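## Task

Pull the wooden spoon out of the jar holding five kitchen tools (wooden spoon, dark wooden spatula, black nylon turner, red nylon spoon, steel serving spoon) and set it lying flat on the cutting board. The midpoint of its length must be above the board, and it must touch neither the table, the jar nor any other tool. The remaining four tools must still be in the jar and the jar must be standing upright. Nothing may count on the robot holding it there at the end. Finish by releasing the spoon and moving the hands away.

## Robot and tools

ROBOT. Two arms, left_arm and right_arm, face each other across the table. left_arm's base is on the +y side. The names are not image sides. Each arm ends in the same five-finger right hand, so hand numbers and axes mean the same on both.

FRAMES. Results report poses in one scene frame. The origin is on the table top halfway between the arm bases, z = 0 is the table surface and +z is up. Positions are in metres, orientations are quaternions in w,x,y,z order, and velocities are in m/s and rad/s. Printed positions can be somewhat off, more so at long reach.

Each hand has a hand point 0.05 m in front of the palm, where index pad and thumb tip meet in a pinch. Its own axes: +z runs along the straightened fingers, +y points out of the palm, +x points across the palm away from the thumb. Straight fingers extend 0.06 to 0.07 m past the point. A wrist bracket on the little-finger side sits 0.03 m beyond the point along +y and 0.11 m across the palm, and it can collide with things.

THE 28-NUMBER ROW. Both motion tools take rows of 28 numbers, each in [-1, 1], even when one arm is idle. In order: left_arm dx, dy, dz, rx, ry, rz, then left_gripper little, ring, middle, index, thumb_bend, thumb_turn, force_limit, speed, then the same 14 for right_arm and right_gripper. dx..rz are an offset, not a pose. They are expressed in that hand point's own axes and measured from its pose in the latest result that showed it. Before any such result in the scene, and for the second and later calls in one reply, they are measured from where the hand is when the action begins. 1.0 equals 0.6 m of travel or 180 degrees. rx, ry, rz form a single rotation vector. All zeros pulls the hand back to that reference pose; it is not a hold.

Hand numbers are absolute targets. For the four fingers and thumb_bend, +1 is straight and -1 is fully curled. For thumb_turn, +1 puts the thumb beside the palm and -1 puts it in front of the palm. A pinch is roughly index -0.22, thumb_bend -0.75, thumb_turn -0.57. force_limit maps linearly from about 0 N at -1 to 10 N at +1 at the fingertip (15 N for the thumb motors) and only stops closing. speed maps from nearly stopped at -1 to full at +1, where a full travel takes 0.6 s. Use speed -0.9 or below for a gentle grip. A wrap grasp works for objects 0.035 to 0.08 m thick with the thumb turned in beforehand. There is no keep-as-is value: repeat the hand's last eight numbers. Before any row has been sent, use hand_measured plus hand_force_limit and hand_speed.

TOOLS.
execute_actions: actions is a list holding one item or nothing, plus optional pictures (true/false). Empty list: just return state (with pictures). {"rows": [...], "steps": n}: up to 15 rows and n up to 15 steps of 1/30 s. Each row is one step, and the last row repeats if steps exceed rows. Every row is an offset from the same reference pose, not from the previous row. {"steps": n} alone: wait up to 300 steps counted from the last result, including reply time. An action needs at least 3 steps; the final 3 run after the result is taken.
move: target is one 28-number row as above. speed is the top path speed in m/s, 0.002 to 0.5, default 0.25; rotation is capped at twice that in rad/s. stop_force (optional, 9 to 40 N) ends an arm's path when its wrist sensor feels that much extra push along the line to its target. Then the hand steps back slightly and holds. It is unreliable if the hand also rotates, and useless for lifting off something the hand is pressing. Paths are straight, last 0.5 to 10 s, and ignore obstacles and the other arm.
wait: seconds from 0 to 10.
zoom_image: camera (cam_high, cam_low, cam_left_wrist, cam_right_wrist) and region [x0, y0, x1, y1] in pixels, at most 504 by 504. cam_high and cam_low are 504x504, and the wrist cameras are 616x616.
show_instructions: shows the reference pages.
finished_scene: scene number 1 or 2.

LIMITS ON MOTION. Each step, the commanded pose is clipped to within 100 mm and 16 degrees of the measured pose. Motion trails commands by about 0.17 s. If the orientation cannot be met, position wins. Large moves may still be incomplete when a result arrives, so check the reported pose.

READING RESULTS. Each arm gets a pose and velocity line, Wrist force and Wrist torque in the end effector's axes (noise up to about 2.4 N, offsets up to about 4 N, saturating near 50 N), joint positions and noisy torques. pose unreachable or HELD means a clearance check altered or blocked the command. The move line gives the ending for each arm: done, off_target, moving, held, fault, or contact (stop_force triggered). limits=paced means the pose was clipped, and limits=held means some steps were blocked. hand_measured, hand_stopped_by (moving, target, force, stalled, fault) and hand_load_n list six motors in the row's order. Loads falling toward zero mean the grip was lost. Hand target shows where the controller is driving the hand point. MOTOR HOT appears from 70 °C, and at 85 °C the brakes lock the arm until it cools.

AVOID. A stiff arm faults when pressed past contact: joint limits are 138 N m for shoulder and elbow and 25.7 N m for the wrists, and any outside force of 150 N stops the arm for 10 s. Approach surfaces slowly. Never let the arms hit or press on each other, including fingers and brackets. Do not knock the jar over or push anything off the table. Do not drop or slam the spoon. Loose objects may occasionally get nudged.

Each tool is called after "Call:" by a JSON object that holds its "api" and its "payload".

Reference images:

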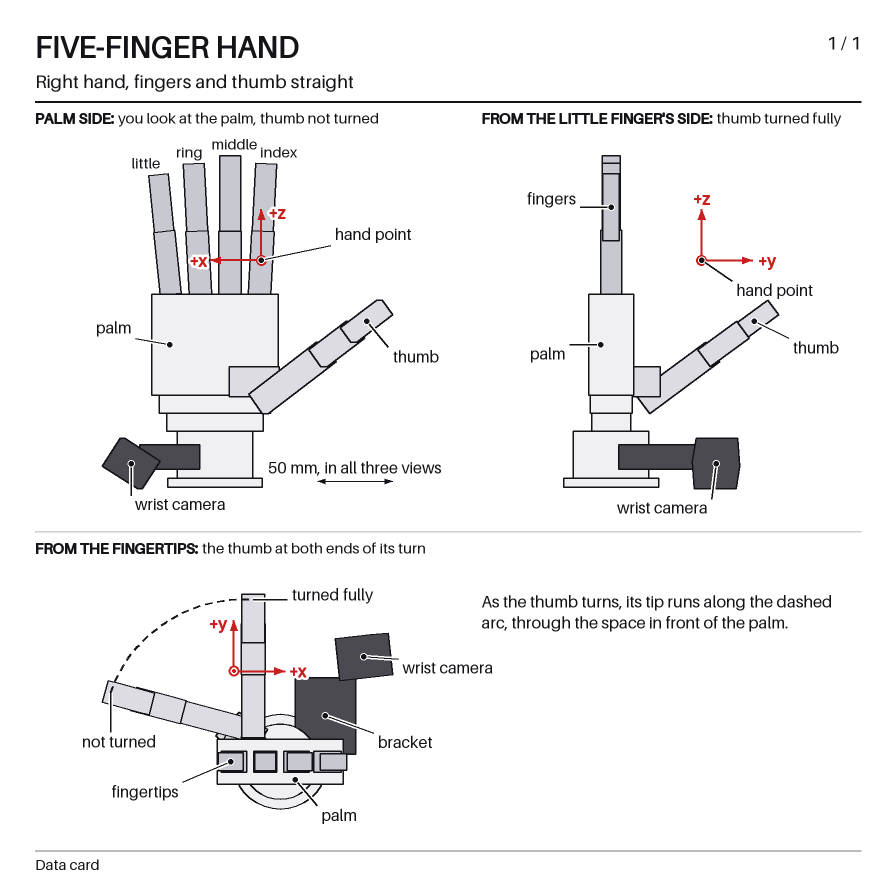

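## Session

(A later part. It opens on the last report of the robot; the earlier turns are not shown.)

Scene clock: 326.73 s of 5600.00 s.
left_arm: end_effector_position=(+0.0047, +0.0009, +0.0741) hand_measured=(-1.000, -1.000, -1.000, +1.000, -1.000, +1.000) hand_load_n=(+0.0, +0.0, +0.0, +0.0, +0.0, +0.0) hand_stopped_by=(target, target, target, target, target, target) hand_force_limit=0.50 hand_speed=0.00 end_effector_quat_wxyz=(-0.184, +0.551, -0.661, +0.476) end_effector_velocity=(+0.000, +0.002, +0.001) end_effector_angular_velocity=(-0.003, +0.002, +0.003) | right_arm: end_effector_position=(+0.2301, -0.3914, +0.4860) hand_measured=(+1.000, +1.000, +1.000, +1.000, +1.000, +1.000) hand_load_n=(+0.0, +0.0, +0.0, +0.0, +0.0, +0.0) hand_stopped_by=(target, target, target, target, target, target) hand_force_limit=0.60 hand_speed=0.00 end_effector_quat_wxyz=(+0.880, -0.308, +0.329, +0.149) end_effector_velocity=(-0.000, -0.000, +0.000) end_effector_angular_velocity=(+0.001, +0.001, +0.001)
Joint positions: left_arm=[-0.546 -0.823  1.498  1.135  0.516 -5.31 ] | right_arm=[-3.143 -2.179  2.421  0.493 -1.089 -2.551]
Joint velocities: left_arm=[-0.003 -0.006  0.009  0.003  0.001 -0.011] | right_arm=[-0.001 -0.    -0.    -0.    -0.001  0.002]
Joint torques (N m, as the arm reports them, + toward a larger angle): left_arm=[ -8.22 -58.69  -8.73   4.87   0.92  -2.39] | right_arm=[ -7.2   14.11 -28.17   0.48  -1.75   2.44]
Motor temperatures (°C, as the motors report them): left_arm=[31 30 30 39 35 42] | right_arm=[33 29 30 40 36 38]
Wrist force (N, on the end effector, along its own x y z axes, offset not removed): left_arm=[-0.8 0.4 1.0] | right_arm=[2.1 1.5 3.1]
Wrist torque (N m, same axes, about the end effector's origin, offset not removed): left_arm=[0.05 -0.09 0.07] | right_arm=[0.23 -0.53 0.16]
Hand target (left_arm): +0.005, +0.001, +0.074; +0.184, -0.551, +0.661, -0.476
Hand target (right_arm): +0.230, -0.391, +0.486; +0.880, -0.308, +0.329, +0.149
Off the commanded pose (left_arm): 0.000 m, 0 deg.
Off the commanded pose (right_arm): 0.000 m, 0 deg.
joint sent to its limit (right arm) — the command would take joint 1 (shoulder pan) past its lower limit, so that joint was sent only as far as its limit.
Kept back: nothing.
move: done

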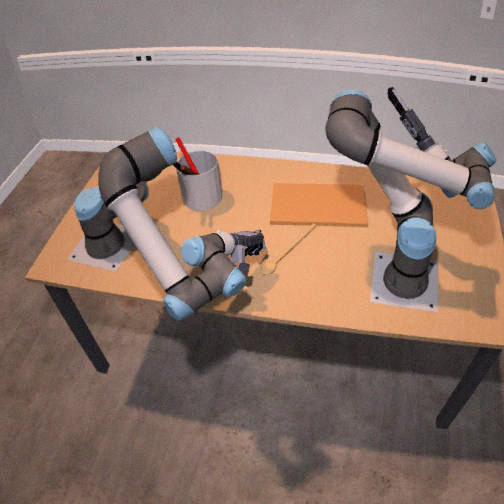

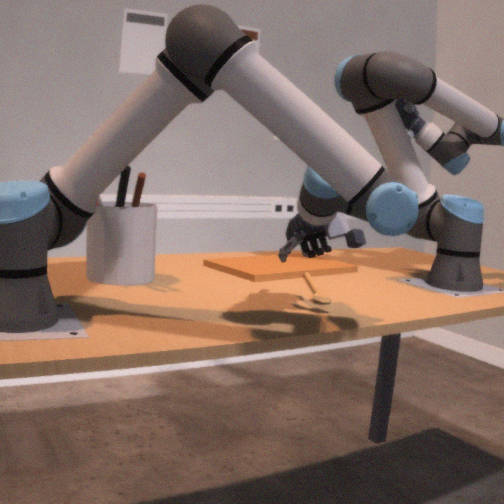

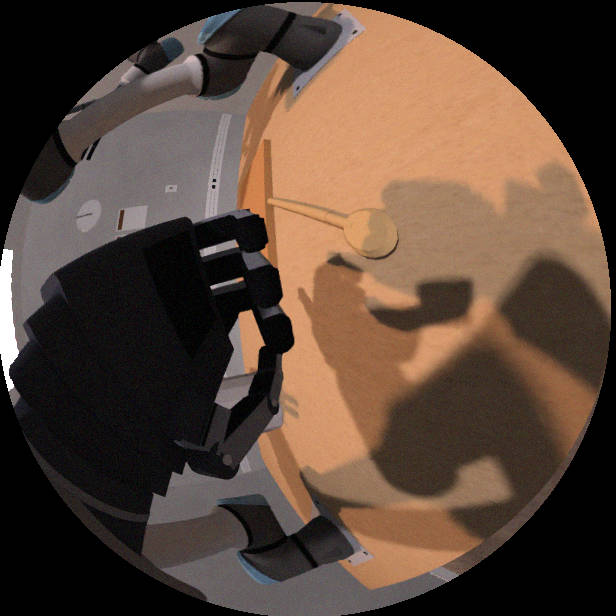

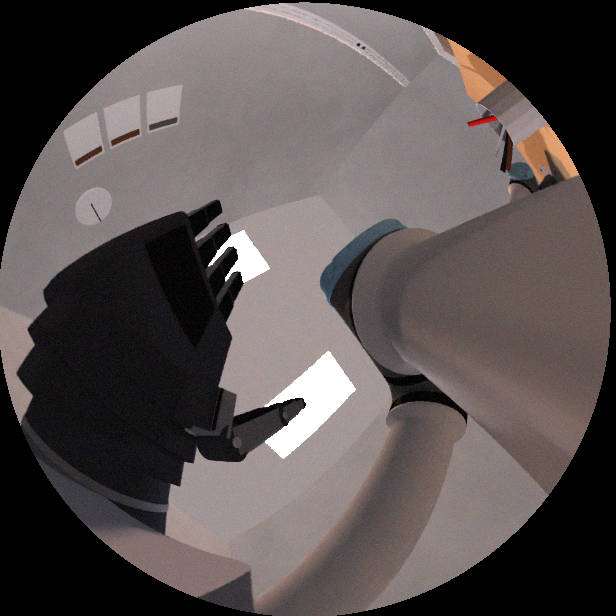

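Call:
{"api": "move", "payload": {"target": [0.061,0.12,0.004,0,0,0,-1,-1,-1,1,-1,1,0.5,0, 0,0,0,0,0,0,1,1,1,1,1,1,0.6,0], "speed": 0.1}}

Call:
{"api": "move", "payload": {"target": [-0.019,0.055,0.033,0,0,0,-1,-1,-1,1,-1,1,0.5,0, 0,0,0,0,0,0,1,1,1,1,1,1,0.6,0], "speed": 0.012, "stop_force": 12}}

Call:
{"api": "move", "payload": {"target": [0.04,0.08,-0.099,0,0,0,-1,-1,-1,1,-1,1,0.5,0, 0,0,0,0,0,0,1,1,1,1,1,1,0.6,0], "speed": 0.04, "stop_force": 30}}

Scene clock: 328.33 s of 5600.00 s.
left_arm: end_effector_position=(-0.0449, -0.0372, +0.0235) hand_measured=(-1.000, -1.000, -1.000, +1.000, -1.000, +1.000) hand_load_n=(+0.0, +0.0, +0.0, +0.0, +0.0, +0.0) hand_stopped_by=(target, target, target, target, target, target) hand_force_limit=0.50 hand_speed=0.00 end_effector_quat_wxyz=(-0.184, +0.551, -0.661, +0.476) end_effector_velocity=(-0.003, -0.002, -0.002) end_effector_angular_velocity=(+0.002, -0.001, -0.002) | right_arm: end_effector_position=(+0.2301, -0.3914, +0.4860) hand_measured=(+1.000, +1.000, +1.000, +1.000, +1.000, +1.000) hand_load_n=(+0.0, +0.0, +0.0, +0.0, +0.0, +0.0) hand_stopped_by=(target, target, target, target, target, target) hand_force_limit=0.60 hand_speed=0.00 end_effector_quat_wxyz=(+0.880, -0.308, +0.329, +0.149) end_effector_velocity=(-0.000, -0.000, +0.000) end_effector_angular_velocity=(+0.001, +0.001, +0.001)
Joint positions: left_arm=[-0.576 -0.638  1.302  1.196  0.524 -5.37 ] | right_arm=[-3.143 -2.179  2.421  0.493 -1.089 -2.551]
Joint velocities: left_arm=[-0.002  0.008 -0.01   0.004  0.001 -0.   ] | right_arm=[ 0.001  0.001 -0.    -0.     0.     0.001]
Joint torques (N m, as the arm reports them, + toward a larger angle): left_arm=[ -7.48 -36.9  -22.89   4.69   1.03  -2.21] | right_arm=[ -7.47  13.69 -26.85   0.55  -1.6    2.2 ]
Motor temperatures (°C, as the motors report them): left_arm=[31 30 30 39 35 42] | right_arm=[33 29 30 40 36 38]
Wrist force (N, on the end effector, along its own x y z axes, offset not removed): left_arm=[-0.5 -0.7 1.4] | right_arm=[1.5 1.8 2.3]
Wrist torque (N m, same axes, about the end effector's origin, offset not removed): left_arm=[-0.10 -0.19 0.06] | right_arm=[0.24 -0.48 0.14]
Hand target (left_arm): -0.045, -0.037, +0.023; +0.184, -0.551, +0.661, -0.476
Hand target (right_arm): +0.230, -0.391, +0.486; +0.880, -0.308, +0.329, +0.149
Off the commanded pose (left_arm): 0.000 m, 0 deg.
Off the commanded pose (right_arm): 0.000 m, 0 deg.
Kept back: nothing.
move: done

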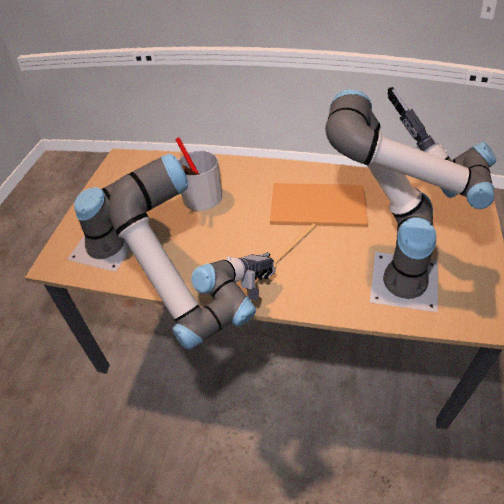

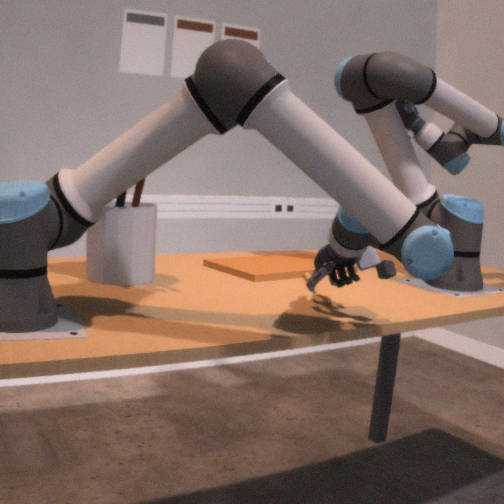

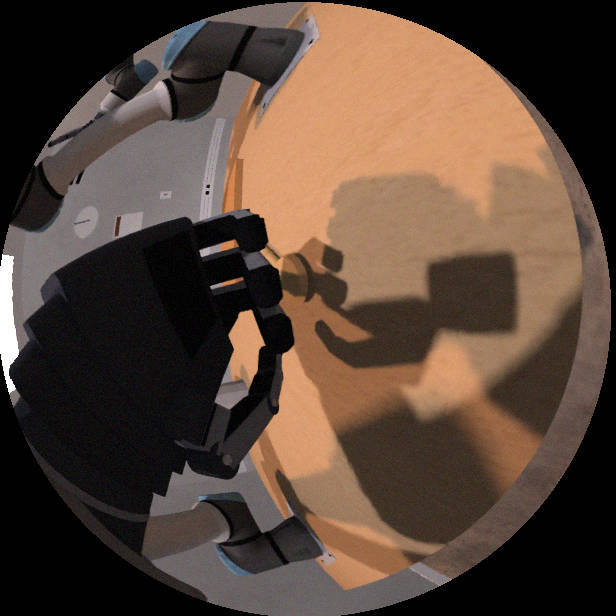

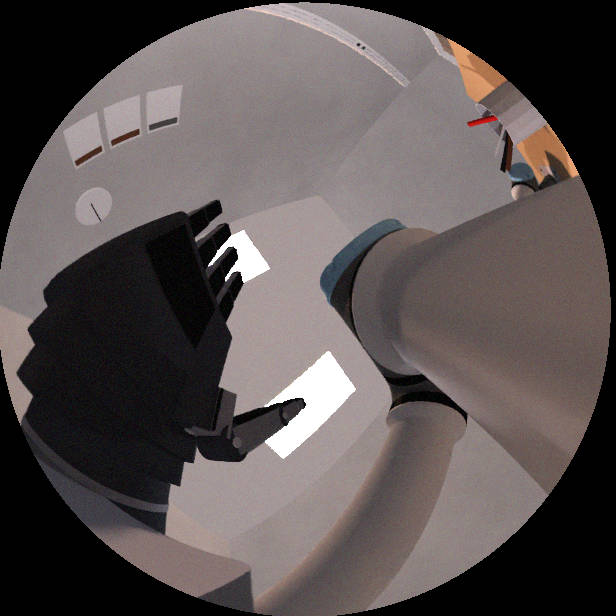

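Scene clock: 331.40 s of 5600.00 s.
left_arm: end_effector_position=(-0.0444, -0.0374, -0.0084) hand_measured=(-1.000, -1.000, -1.000, +1.000, -1.000, +1.000) hand_load_n=(+0.0, +0.0, +0.0, +2.0, -1.0, +0.0) hand_stopped_by=(target, target, target, target, target, target) hand_force_limit=0.50 hand_speed=0.00 end_effector_quat_wxyz=(-0.184, +0.551, -0.661, +0.476) end_effector_velocity=(-0.002, -0.000, +0.004) end_effector_angular_velocity=(-0.001, +0.001, -0.002) | right_arm: end_effector_position=(+0.2301, -0.3914, +0.4860) hand_measured=(+1.000, +1.000, +1.000, +1.000, +1.000, +1.000) hand_load_n=(+0.0, +0.0, +0.0, +0.0, +0.0, +0.0) hand_stopped_by=(target, target, target, target, target, target) hand_force_limit=0.60 hand_speed=0.00 end_effector_quat_wxyz=(+0.880, -0.308, +0.329, +0.149) end_effector_velocity=(-0.000, +0.000, +0.000) end_effector_angular_velocity=(+0.001, +0.001, +0.001)
Joint positions: left_arm=[-0.576 -0.589  1.302  1.146  0.524 -5.368] | right_arm=[-3.143 -2.179  2.421  0.493 -1.089 -2.551]
Joint velocities: left_arm=[-0.002 -0.007 -0.     0.006  0.    -0.001] | right_arm=[ 0.    -0.     0.    -0.     0.     0.001]
Joint torques (N m, as the arm reports them, + toward a larger angle): left_arm=[  2.41 -56.57 -14.     0.94   5.43   0.72] | right_arm=[ -7.16  14.39 -28.22   0.62  -1.67   2.49]
Motor temperatures (°C, as the motors report them): left_arm=[31 30 30 39 35 42] | right_arm=[33 29 30 40 36 38]
Wrist force (N, on the end effector, along its own x y z axes, offset not removed): left_arm=[0.4 -23.2 -7.0] | right_arm=[1.0 1.8 1.3]
Wrist torque (N m, same axes, about the end effector's origin, offset not removed): left_arm=[1.01 -0.38 0.10] | right_arm=[0.36 -0.30 0.11]
Hand target (left_arm): -0.044, -0.037, -0.008; +0.184, -0.551, +0.661, -0.476
Hand target (right_arm): +0.230, -0.391, +0.486; +0.880, -0.308, +0.329, +0.149
Off the commanded pose (left_arm): 0.008 m, 0 deg.
Off the commanded pose (right_arm): 0.000 m, 0 deg.
joint sent to its limit (right arm) — the command would take joint 1 (shoulder pan) past its lower limit, so that joint was sent only as far as its limit.
Kept back: nothing.
move: contact (left_arm)

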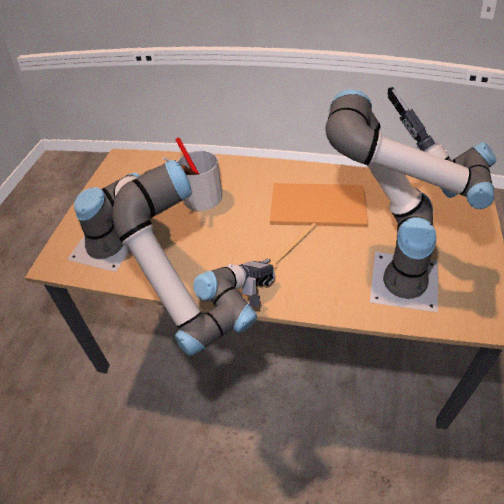

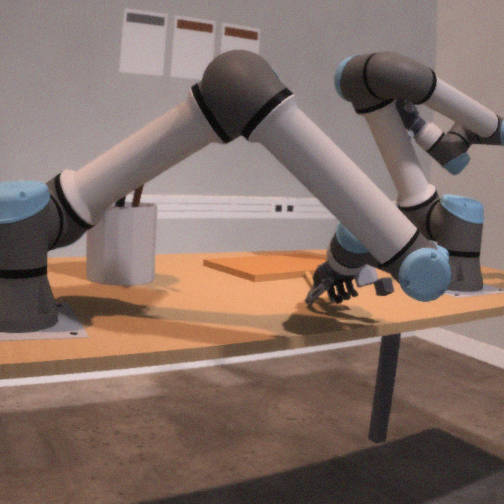

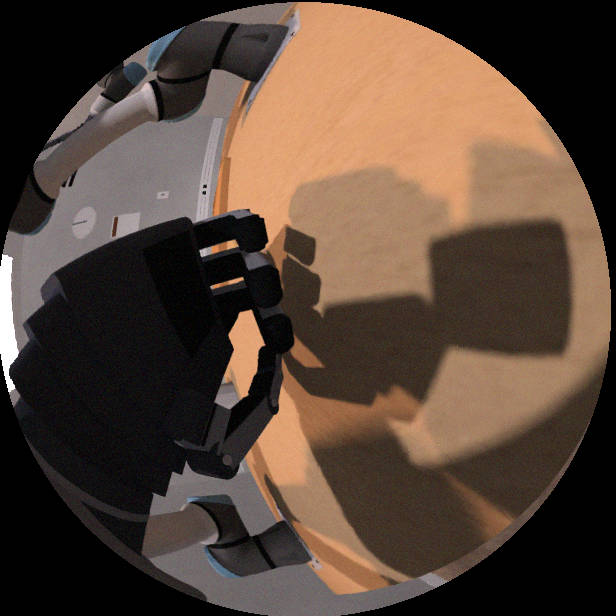

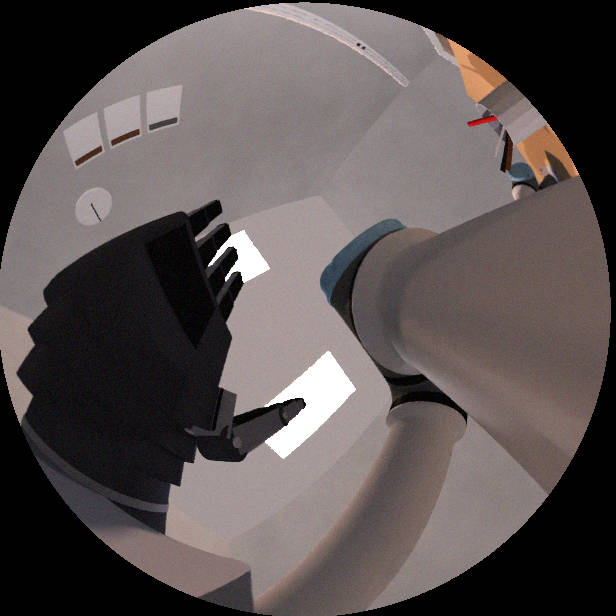

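Scene clock: 333.87 s of 5600.00 s.
left_arm: end_effector_position=(-0.1153, -0.0367, -0.0126) hand_measured=(-1.000, -1.000, -1.000, +1.000, -1.008, +1.000) hand_load_n=(+0.0, +0.0, +0.0, +0.0, -16.0, +1.5) hand_stopped_by=(target, target, target, target, target, target) hand_force_limit=0.50 hand_speed=0.00 end_effector_quat_wxyz=(-0.184, +0.551, -0.661, +0.476) end_effector_velocity=(+0.002, -0.000, +0.000) end_effector_angular_velocity=(-0.001, +0.001, +0.000) | right_arm: end_effector_position=(+0.2301, -0.3914, +0.4860) hand_measured=(+1.000, +1.000, +1.000, +1.000, +1.000, +1.000) hand_load_n=(+0.0, +0.0, +0.0, +0.0, +0.0, +0.0) hand_stopped_by=(target, target, target, target, target, target) hand_force_limit=0.60 hand_speed=0.00 end_effector_quat_wxyz=(+0.880, -0.308, +0.329, +0.149) end_effector_velocity=(+0.000, -0.000, -0.000) end_effector_angular_velocity=(-0.000, +0.000, -0.001)
Joint positions: left_arm=[-0.67  -0.507  1.18   1.332  0.557 -5.538] | right_arm=[-3.143 -2.179  2.421  0.493 -1.089 -2.551]
Joint velocities: left_arm=[ 0.003 -0.004  0.005 -0.007 -0.001  0.006] | right_arm=[ 0.     0.    -0.    -0.     0.001 -0.001]
Joint torques (N m, as the arm reports them, + toward a larger angle): left_arm=[ 10.73 -39.59   2.96  -8.88   4.93   0.67] | right_arm=[ -7.45  14.76 -27.82   0.62  -1.65   2.33]
Motor temperatures (°C, as the motors report them): left_arm=[31 30 30 39 35 42] | right_arm=[33 29 30 40 36 38]
Wrist force (N, on the end effector, along its own x y z axes, offset not removed): left_arm=[16.3 -42.7 -31.6] | right_arm=[1.5 1.6 1.5]
Wrist torque (N m, same axes, about the end effector's origin, offset not removed): left_arm=[0.47 -1.16 1.63] | right_arm=[0.30 -0.43 0.11]
Hand target (left_arm): -0.115, -0.037, -0.013; +0.184, -0.551, +0.661, -0.476
Hand target (right_arm): +0.230, -0.391, +0.486; +0.880, -0.308, +0.329, +0.149
Off the commanded pose (left_arm): 0.009 m, 0 deg.
Off the commanded pose (right_arm): 0.000 m, 0 deg.
joint sent to its limit (right arm) — the command would take joint 1 (shoulder pan) past its lower limit, so that joint was sent only as far as its limit.
Kept back: nothing.
move: contact (left_arm)

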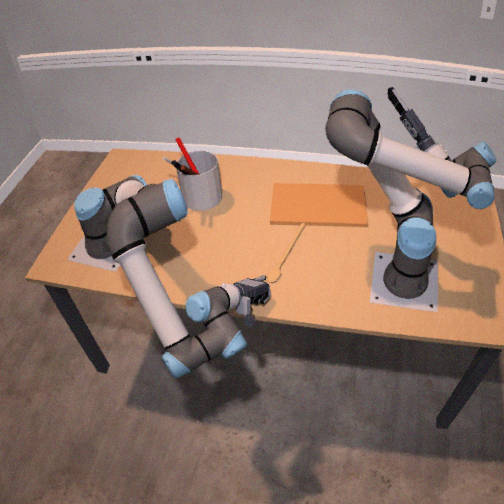

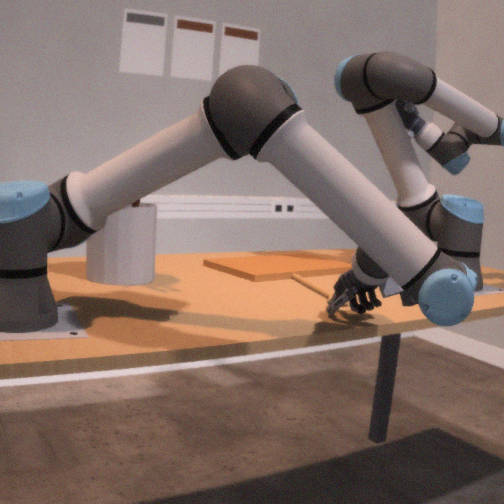

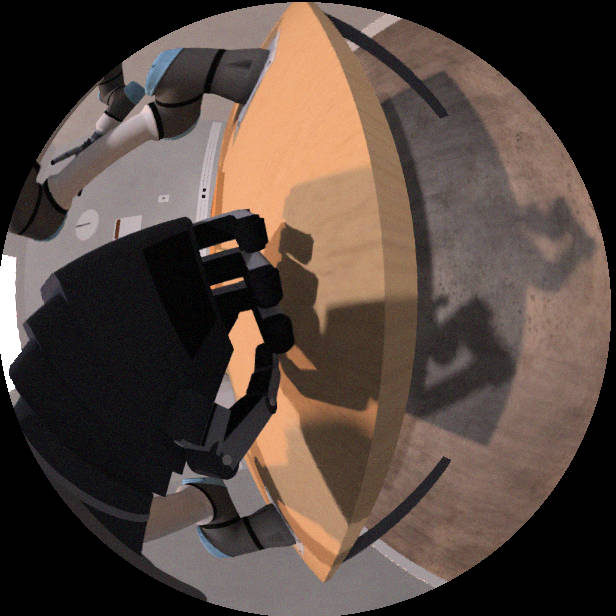

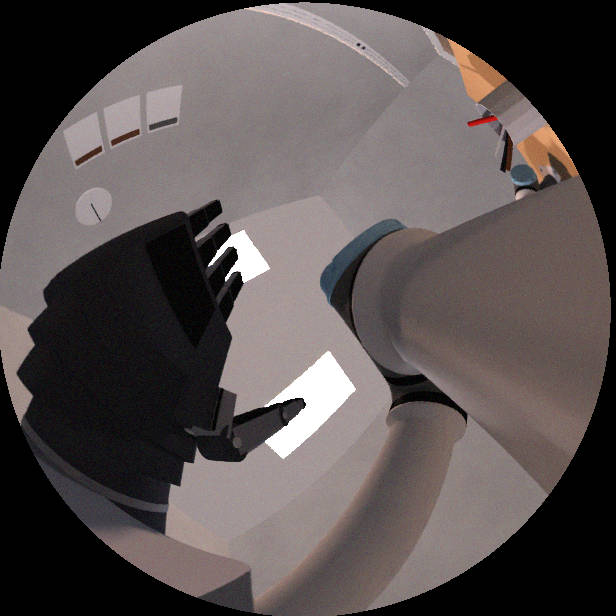

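Back off and look.

Call:
{"api": "move", "payload": {"target": [-0.1,-0.1,-0.1,0,0,0,-1,-1,-1,1,-1,1,0.5,0, 0,0,0,0,0,0,1,1,1,1,1,1,0.6,0], "speed": 0.1}}

Call:
{"api": "zoom_image", "payload": {"camera": "cam_high", "region": [180,180,380,340]}}

Scene clock: 335.73 s of 5600.00 s.
left_arm: end_effector_position=(-0.1086, +0.0463, +0.0490) hand_measured=(-1.000, -1.000, -1.000, +1.000, -1.000, +1.000) hand_load_n=(+0.0, +0.0, +0.0, +0.0, +0.0, +0.0) hand_stopped_by=(target, target, target, target, target, target) hand_force_limit=0.50 hand_speed=0.00 end_effector_quat_wxyz=(-0.184, +0.551, -0.661, +0.475) end_effector_velocity=(+0.000, +0.002, +0.002) end_effector_angular_velocity=(-0.002, -0.001, +0.000) | right_arm: end_effector_position=(+0.2301, -0.3914, +0.4860) hand_measured=(+1.000, +1.000, +1.000, +1.000, +1.000, +1.000) hand_load_n=(+0.0, +0.0, +0.0, +0.0, +0.0, +0.0) hand_stopped_by=(target, target, target, target, target, target) hand_force_limit=0.60 hand_speed=0.00 end_effector_quat_wxyz=(+0.880, -0.308, +0.329, +0.149) end_effector_velocity=(+0.000, -0.000, +0.000) end_effector_angular_velocity=(+0.001, +0.001, +0.000)
Joint positions: left_arm=[-0.771 -0.735  1.507  1.368  0.607 -5.7  ] | right_arm=[-3.143 -2.179  2.421  0.493 -1.089 -2.551]
Joint velocities: left_arm=[-0.002 -0.006  0.007  0.003 -0.    -0.006] | right_arm=[-0.     0.     0.     0.     0.     0.001]
Joint torques (N m, as the arm reports them, + toward a larger angle): left_arm=[ -7.98 -61.46  -4.59   4.44   1.15  -2.66] | right_arm=[ -7.46  13.67 -27.59   0.47  -1.78   2.37]
Motor temperatures (°C, as the motors report them): left_arm=[31 30 30 39 35 42] | right_arm=[33 29 30 40 36 38]
Wrist force (N, on the end effector, along its own x y z axes, offset not removed): left_arm=[-0.1 -1.8 1.1] | right_arm=[3.6 2.6 0.7]
Wrist torque (N m, same axes, about the end effector's origin, offset not removed): left_arm=[-0.30 -0.28 0.04] | right_arm=[0.55 -0.75 0.33]
Hand target (left_arm): -0.109, +0.047, +0.049; +0.184, -0.551, +0.661, -0.476
Hand target (right_arm): +0.230, -0.391, +0.486; +0.880, -0.308, +0.329, +0.149
Off the commanded pose (left_arm): 0.000 m, 0 deg.
Off the commanded pose (right_arm): 0.000 m, 0 deg.
joint sent to its limit (right arm) — the command would take joint 1 (shoulder pan) past its lower limit, so that joint was sent only as far as its limit.
Kept back: nothing.
move: done

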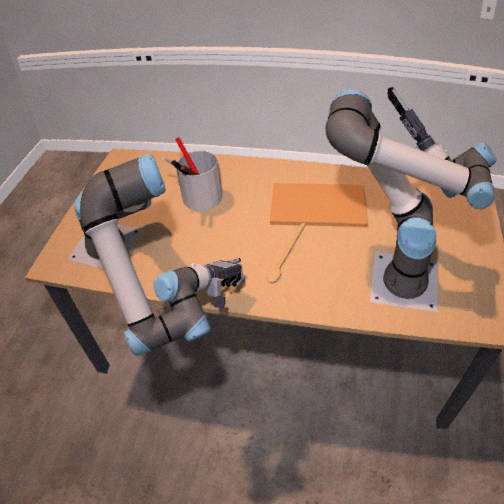

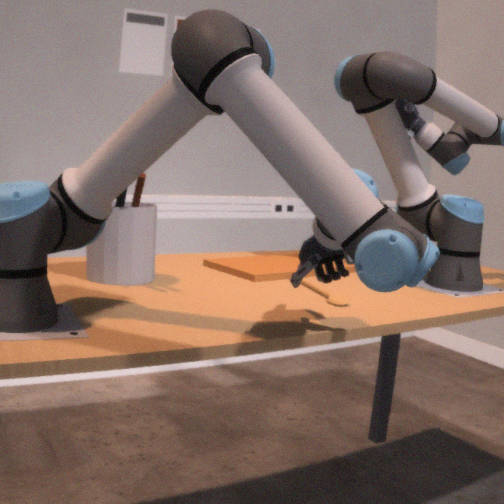

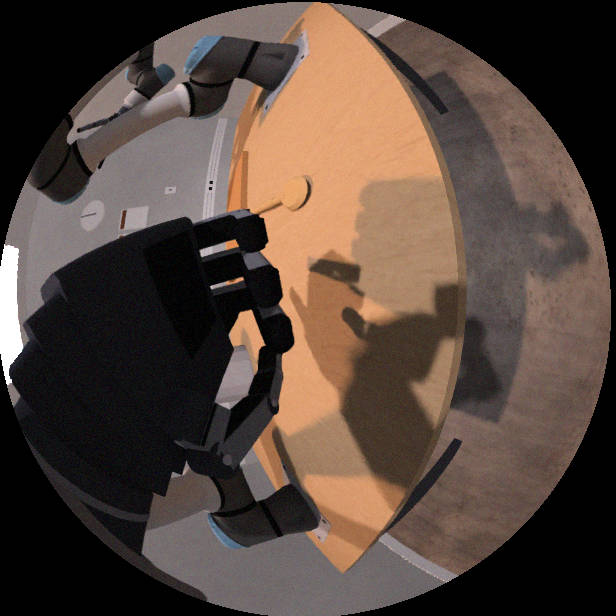

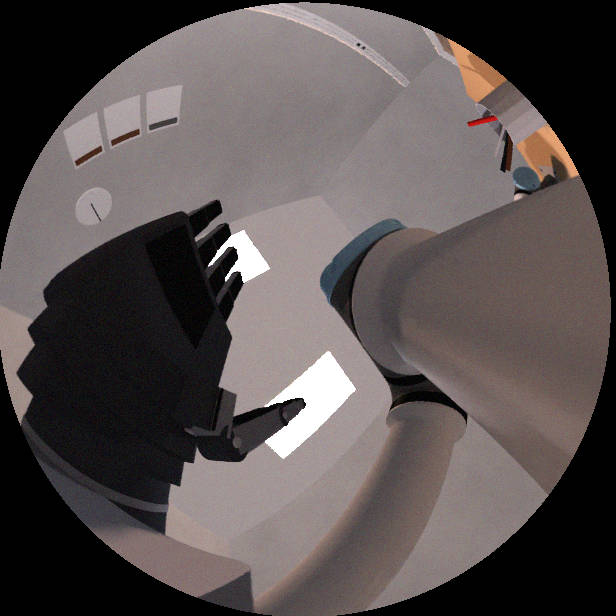

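Region (180, 180, 380, 340) of cam_high's 504x504 image, scaled by 2.520, with more detail than that image has; it fills the top 403 rows of this view, and the rest is white.

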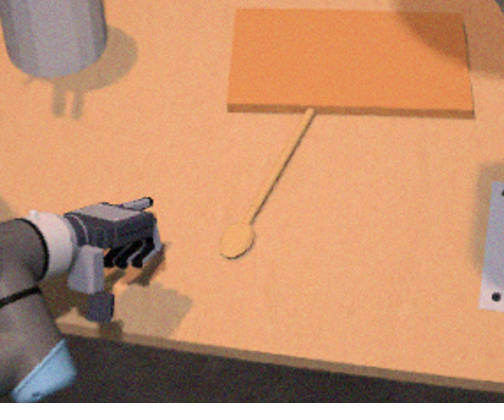

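Call:
{"api": "move", "payload": {"target": [0.1,-0.1,0.0,-0.321,-0.108,0,-1,-1,1,1,-1,1,0.5,0, 0,0,0,0,0,0,1,1,1,1,1,1,0.6,0], "speed": 0.15}}

Scene clock: 340.13 s of 5600.00 s.
left_arm: end_effector_position=(-0.0946, -0.0042, +0.1157) hand_measured=(-1.000, -1.000, +1.000, +1.000, -1.000, +1.000) hand_load_n=(+0.0, +0.0, +0.0, +0.0, +0.0, +0.0) hand_stopped_by=(target, target, target, target, target, target) hand_force_limit=0.50 hand_speed=0.00 end_effector_quat_wxyz=(-0.001, +0.640, -0.768, +0.005) end_effector_velocity=(-0.000, -0.000, +0.000) end_effector_angular_velocity=(+0.011, +0.010, -0.002) | right_arm: end_effector_position=(+0.2301, -0.3914, +0.4860) hand_measured=(+1.000, +1.000, +1.000, +1.000, +1.000, +1.000) hand_load_n=(+0.0, +0.0, +0.0, +0.0, +0.0, +0.0) hand_stopped_by=(target, target, target, target, target, target) hand_force_limit=0.60 hand_speed=0.00 end_effector_quat_wxyz=(+0.880, -0.308, +0.329, +0.149) end_effector_velocity=(+0.000, -0.000, -0.000) end_effector_angular_velocity=(-0.001, -0.001, -0.001)
Joint positions: left_arm=[-0.24  -0.746  0.962  1.351  1.562 -4.864] | right_arm=[-3.143 -2.179  2.421  0.493 -1.089 -2.551]
Joint velocities: left_arm=[ 0.006  0.009 -0.012  0.01   0.014  0.007] | right_arm=[-0.001  0.    -0.     0.    -0.    -0.001]
Joint torques (N m, as the arm reports them, + toward a larger angle): left_arm=[  7.56 -39.69 -28.34   4.56   2.45   2.48] | right_arm=[ -7.05  14.5  -26.86   0.52  -1.81   2.51]
Motor temperatures (°C, as the motors report them): left_arm=[31 30 30 39 35 42] | right_arm=[33 29 30 40 36 38]
Wrist force (N, on the end effector, along its own x y z axes, offset not removed): left_arm=[-0.2 -1.6 0.1] | right_arm=[0.1 2.4 2.2]
Wrist torque (N m, same axes, about the end effector's origin, offset not removed): left_arm=[-0.19 -0.19 0.06] | right_arm=[0.35 -0.30 0.02]
Hand target (left_arm): -0.095, -0.004, +0.116; +0.001, -0.640, +0.769, -0.004
Hand target (right_arm): +0.230, -0.391, +0.486; +0.880, -0.308, +0.329, +0.149
Off the commanded pose (left_arm): 0.000 m, 0 deg.
Off the commanded pose (right_arm): 0.000 m, 0 deg.
Kept back: nothing.
move: done

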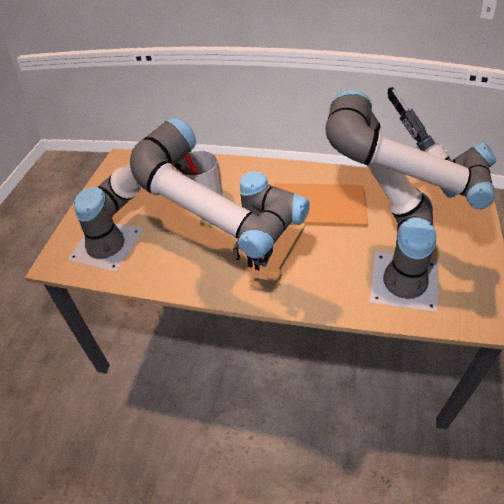

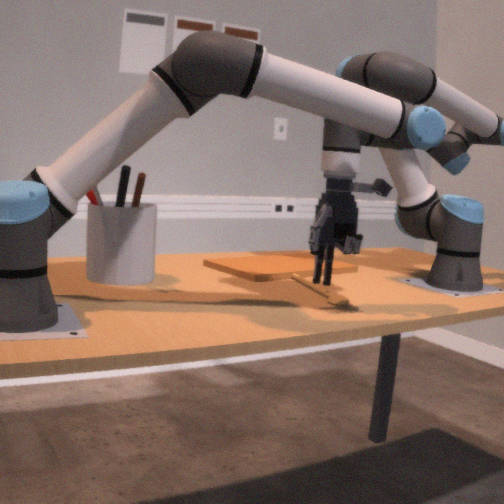

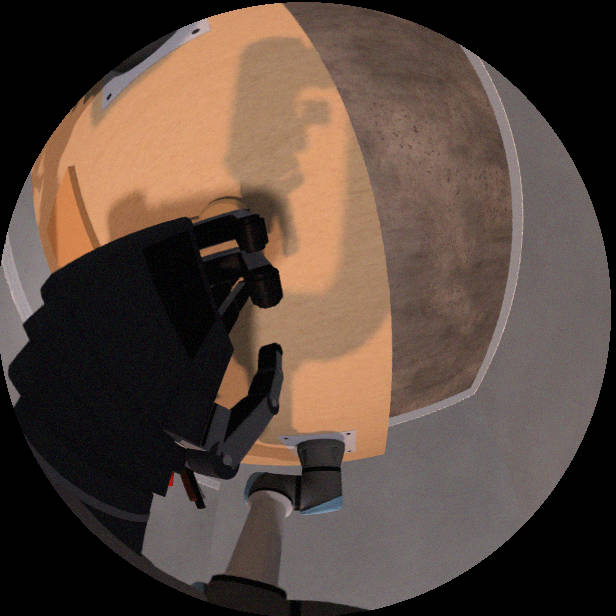

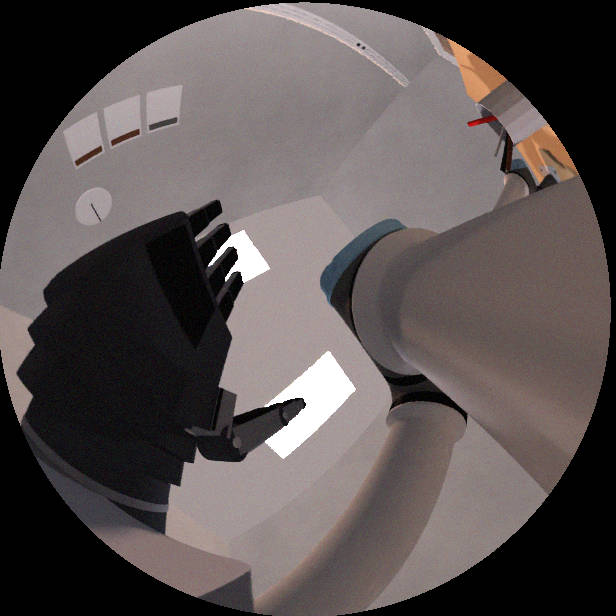

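Call:
{"api": "move", "payload": {"target": [0.02,0,0.12,0,0,0,-1,-1,1,1,-1,1,0.5,0, 0,0,0,0,0,0,1,1,1,1,1,1,0.6,0], "speed": 0.03, "stop_force": 12}}

Call:
{"api": "zoom_image", "payload": {"camera": "cam_low", "region": [250,230,420,330]}}

Call:
{"api": "zoom_image", "payload": {"camera": "cam_high", "region": [200,200,360,330]}}

Scene clock: 342.37 s of 5600.00 s.
left_arm: end_effector_position=(-0.0957, -0.0122, +0.0687) hand_measured=(-1.000, -1.000, +1.000, +1.000, -1.000, +1.000) hand_load_n=(+0.0, +0.0, -0.5, +0.0, +0.0, +0.0) hand_stopped_by=(target, target, target, target, target, target) hand_force_limit=0.50 hand_speed=0.00 end_effector_quat_wxyz=(-0.001, +0.640, -0.768, +0.004) end_effector_velocity=(+0.001, +0.001, +0.007) end_effector_angular_velocity=(+0.000, +0.001, -0.000) | right_arm: end_effector_position=(+0.2301, -0.3914, +0.4860) hand_measured=(+1.000, +1.000, +1.000, +1.000, +1.000, +1.000) hand_load_n=(+0.0, +0.0, +0.0, +0.0, +0.0, +0.0) hand_stopped_by=(target, target, target, target, target, target) hand_force_limit=0.60 hand_speed=0.00 end_effector_quat_wxyz=(+0.880, -0.308, +0.329, +0.149) end_effector_velocity=(+0.000, +0.000, -0.000) end_effector_angular_velocity=(+0.000, +0.001, +0.000)
Joint positions: left_arm=[-0.237 -0.689  0.982  1.275  1.563 -4.861] | right_arm=[-3.143 -2.179  2.421  0.493 -1.089 -2.551]
Joint velocities: left_arm=[ 0.    -0.01  -0.001  0.01   0.001  0.001] | right_arm=[ 0.    -0.     0.    -0.     0.001  0.001]
Joint torques (N m, as the arm reports them, + toward a larger angle): left_arm=[ -1.62 -25.46  -9.78  -3.57  -2.57   1.23] | right_arm=[ -7.21  14.11 -27.29   0.54  -1.77   2.45]
Motor temperatures (°C, as the motors report them): left_arm=[31 30 30 39 35 42] | right_arm=[33 29 30 40 36 38]
Wrist force (N, on the end effector, along its own x y z axes, offset not removed): left_arm=[-3.8 -1.2 -50.0] | right_arm=[1.0 1.9 2.4]
Wrist torque (N m, same axes, about the end effector's origin, offset not removed): left_arm=[2.82 0.09 -0.12] | right_arm=[0.25 -0.42 0.05]
Hand target (left_arm): -0.096, -0.012, +0.070; +0.001, -0.640, +0.768, -0.004
Hand target (right_arm): +0.230, -0.391, +0.486; +0.880, -0.308, +0.329, +0.149
Off the commanded pose (left_arm): 0.025 m, 0 deg.
Off the commanded pose (right_arm): 0.000 m, 0 deg.
Kept back: nothing.
move: contact (left_arm)

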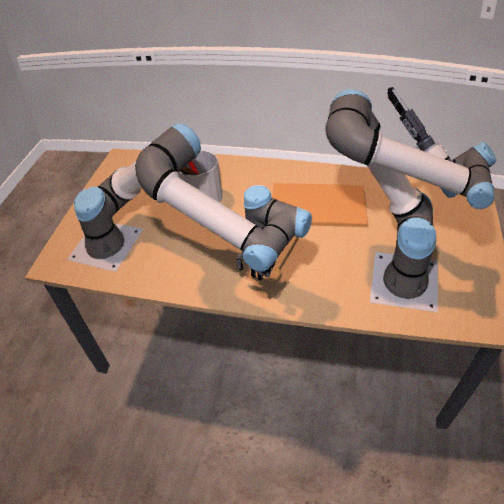

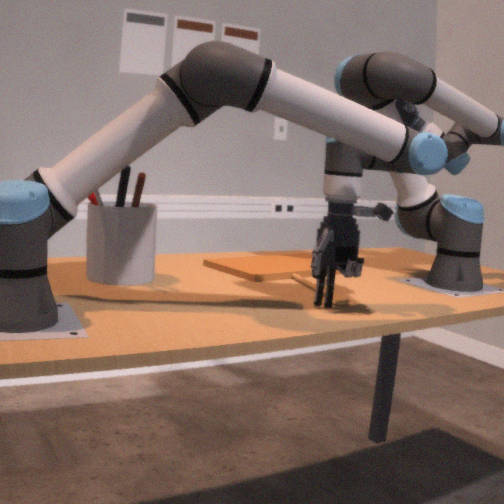

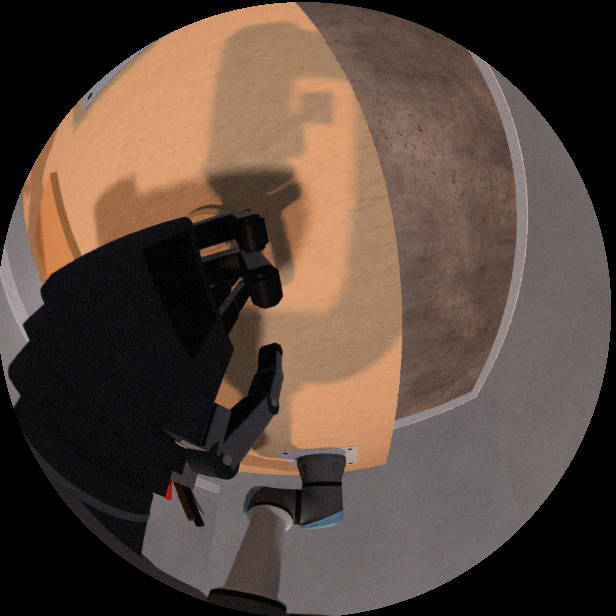

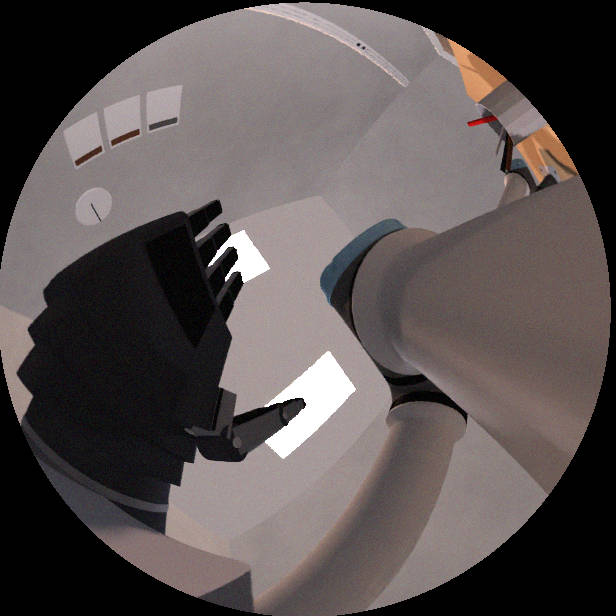

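Region (250, 230, 420, 330) of cam_low's 504x504 image, scaled by 2.965, with more detail than that image has; it fills the top 296 rows of this view, and the rest is white.

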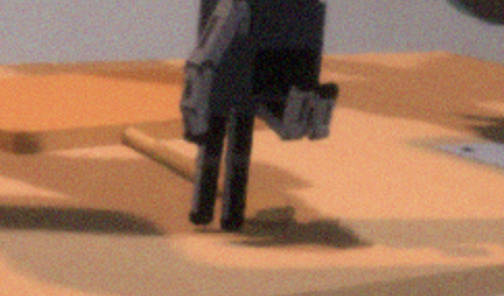

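Region (200, 200, 360, 330) of cam_high's 504x504 image, scaled by 3.150, with more detail than that image has; it fills the top 410 rows of this view, and the rest is white.

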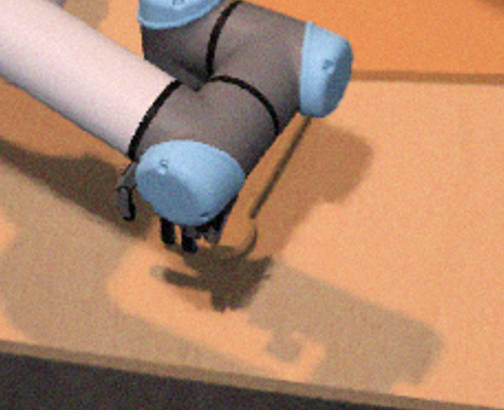

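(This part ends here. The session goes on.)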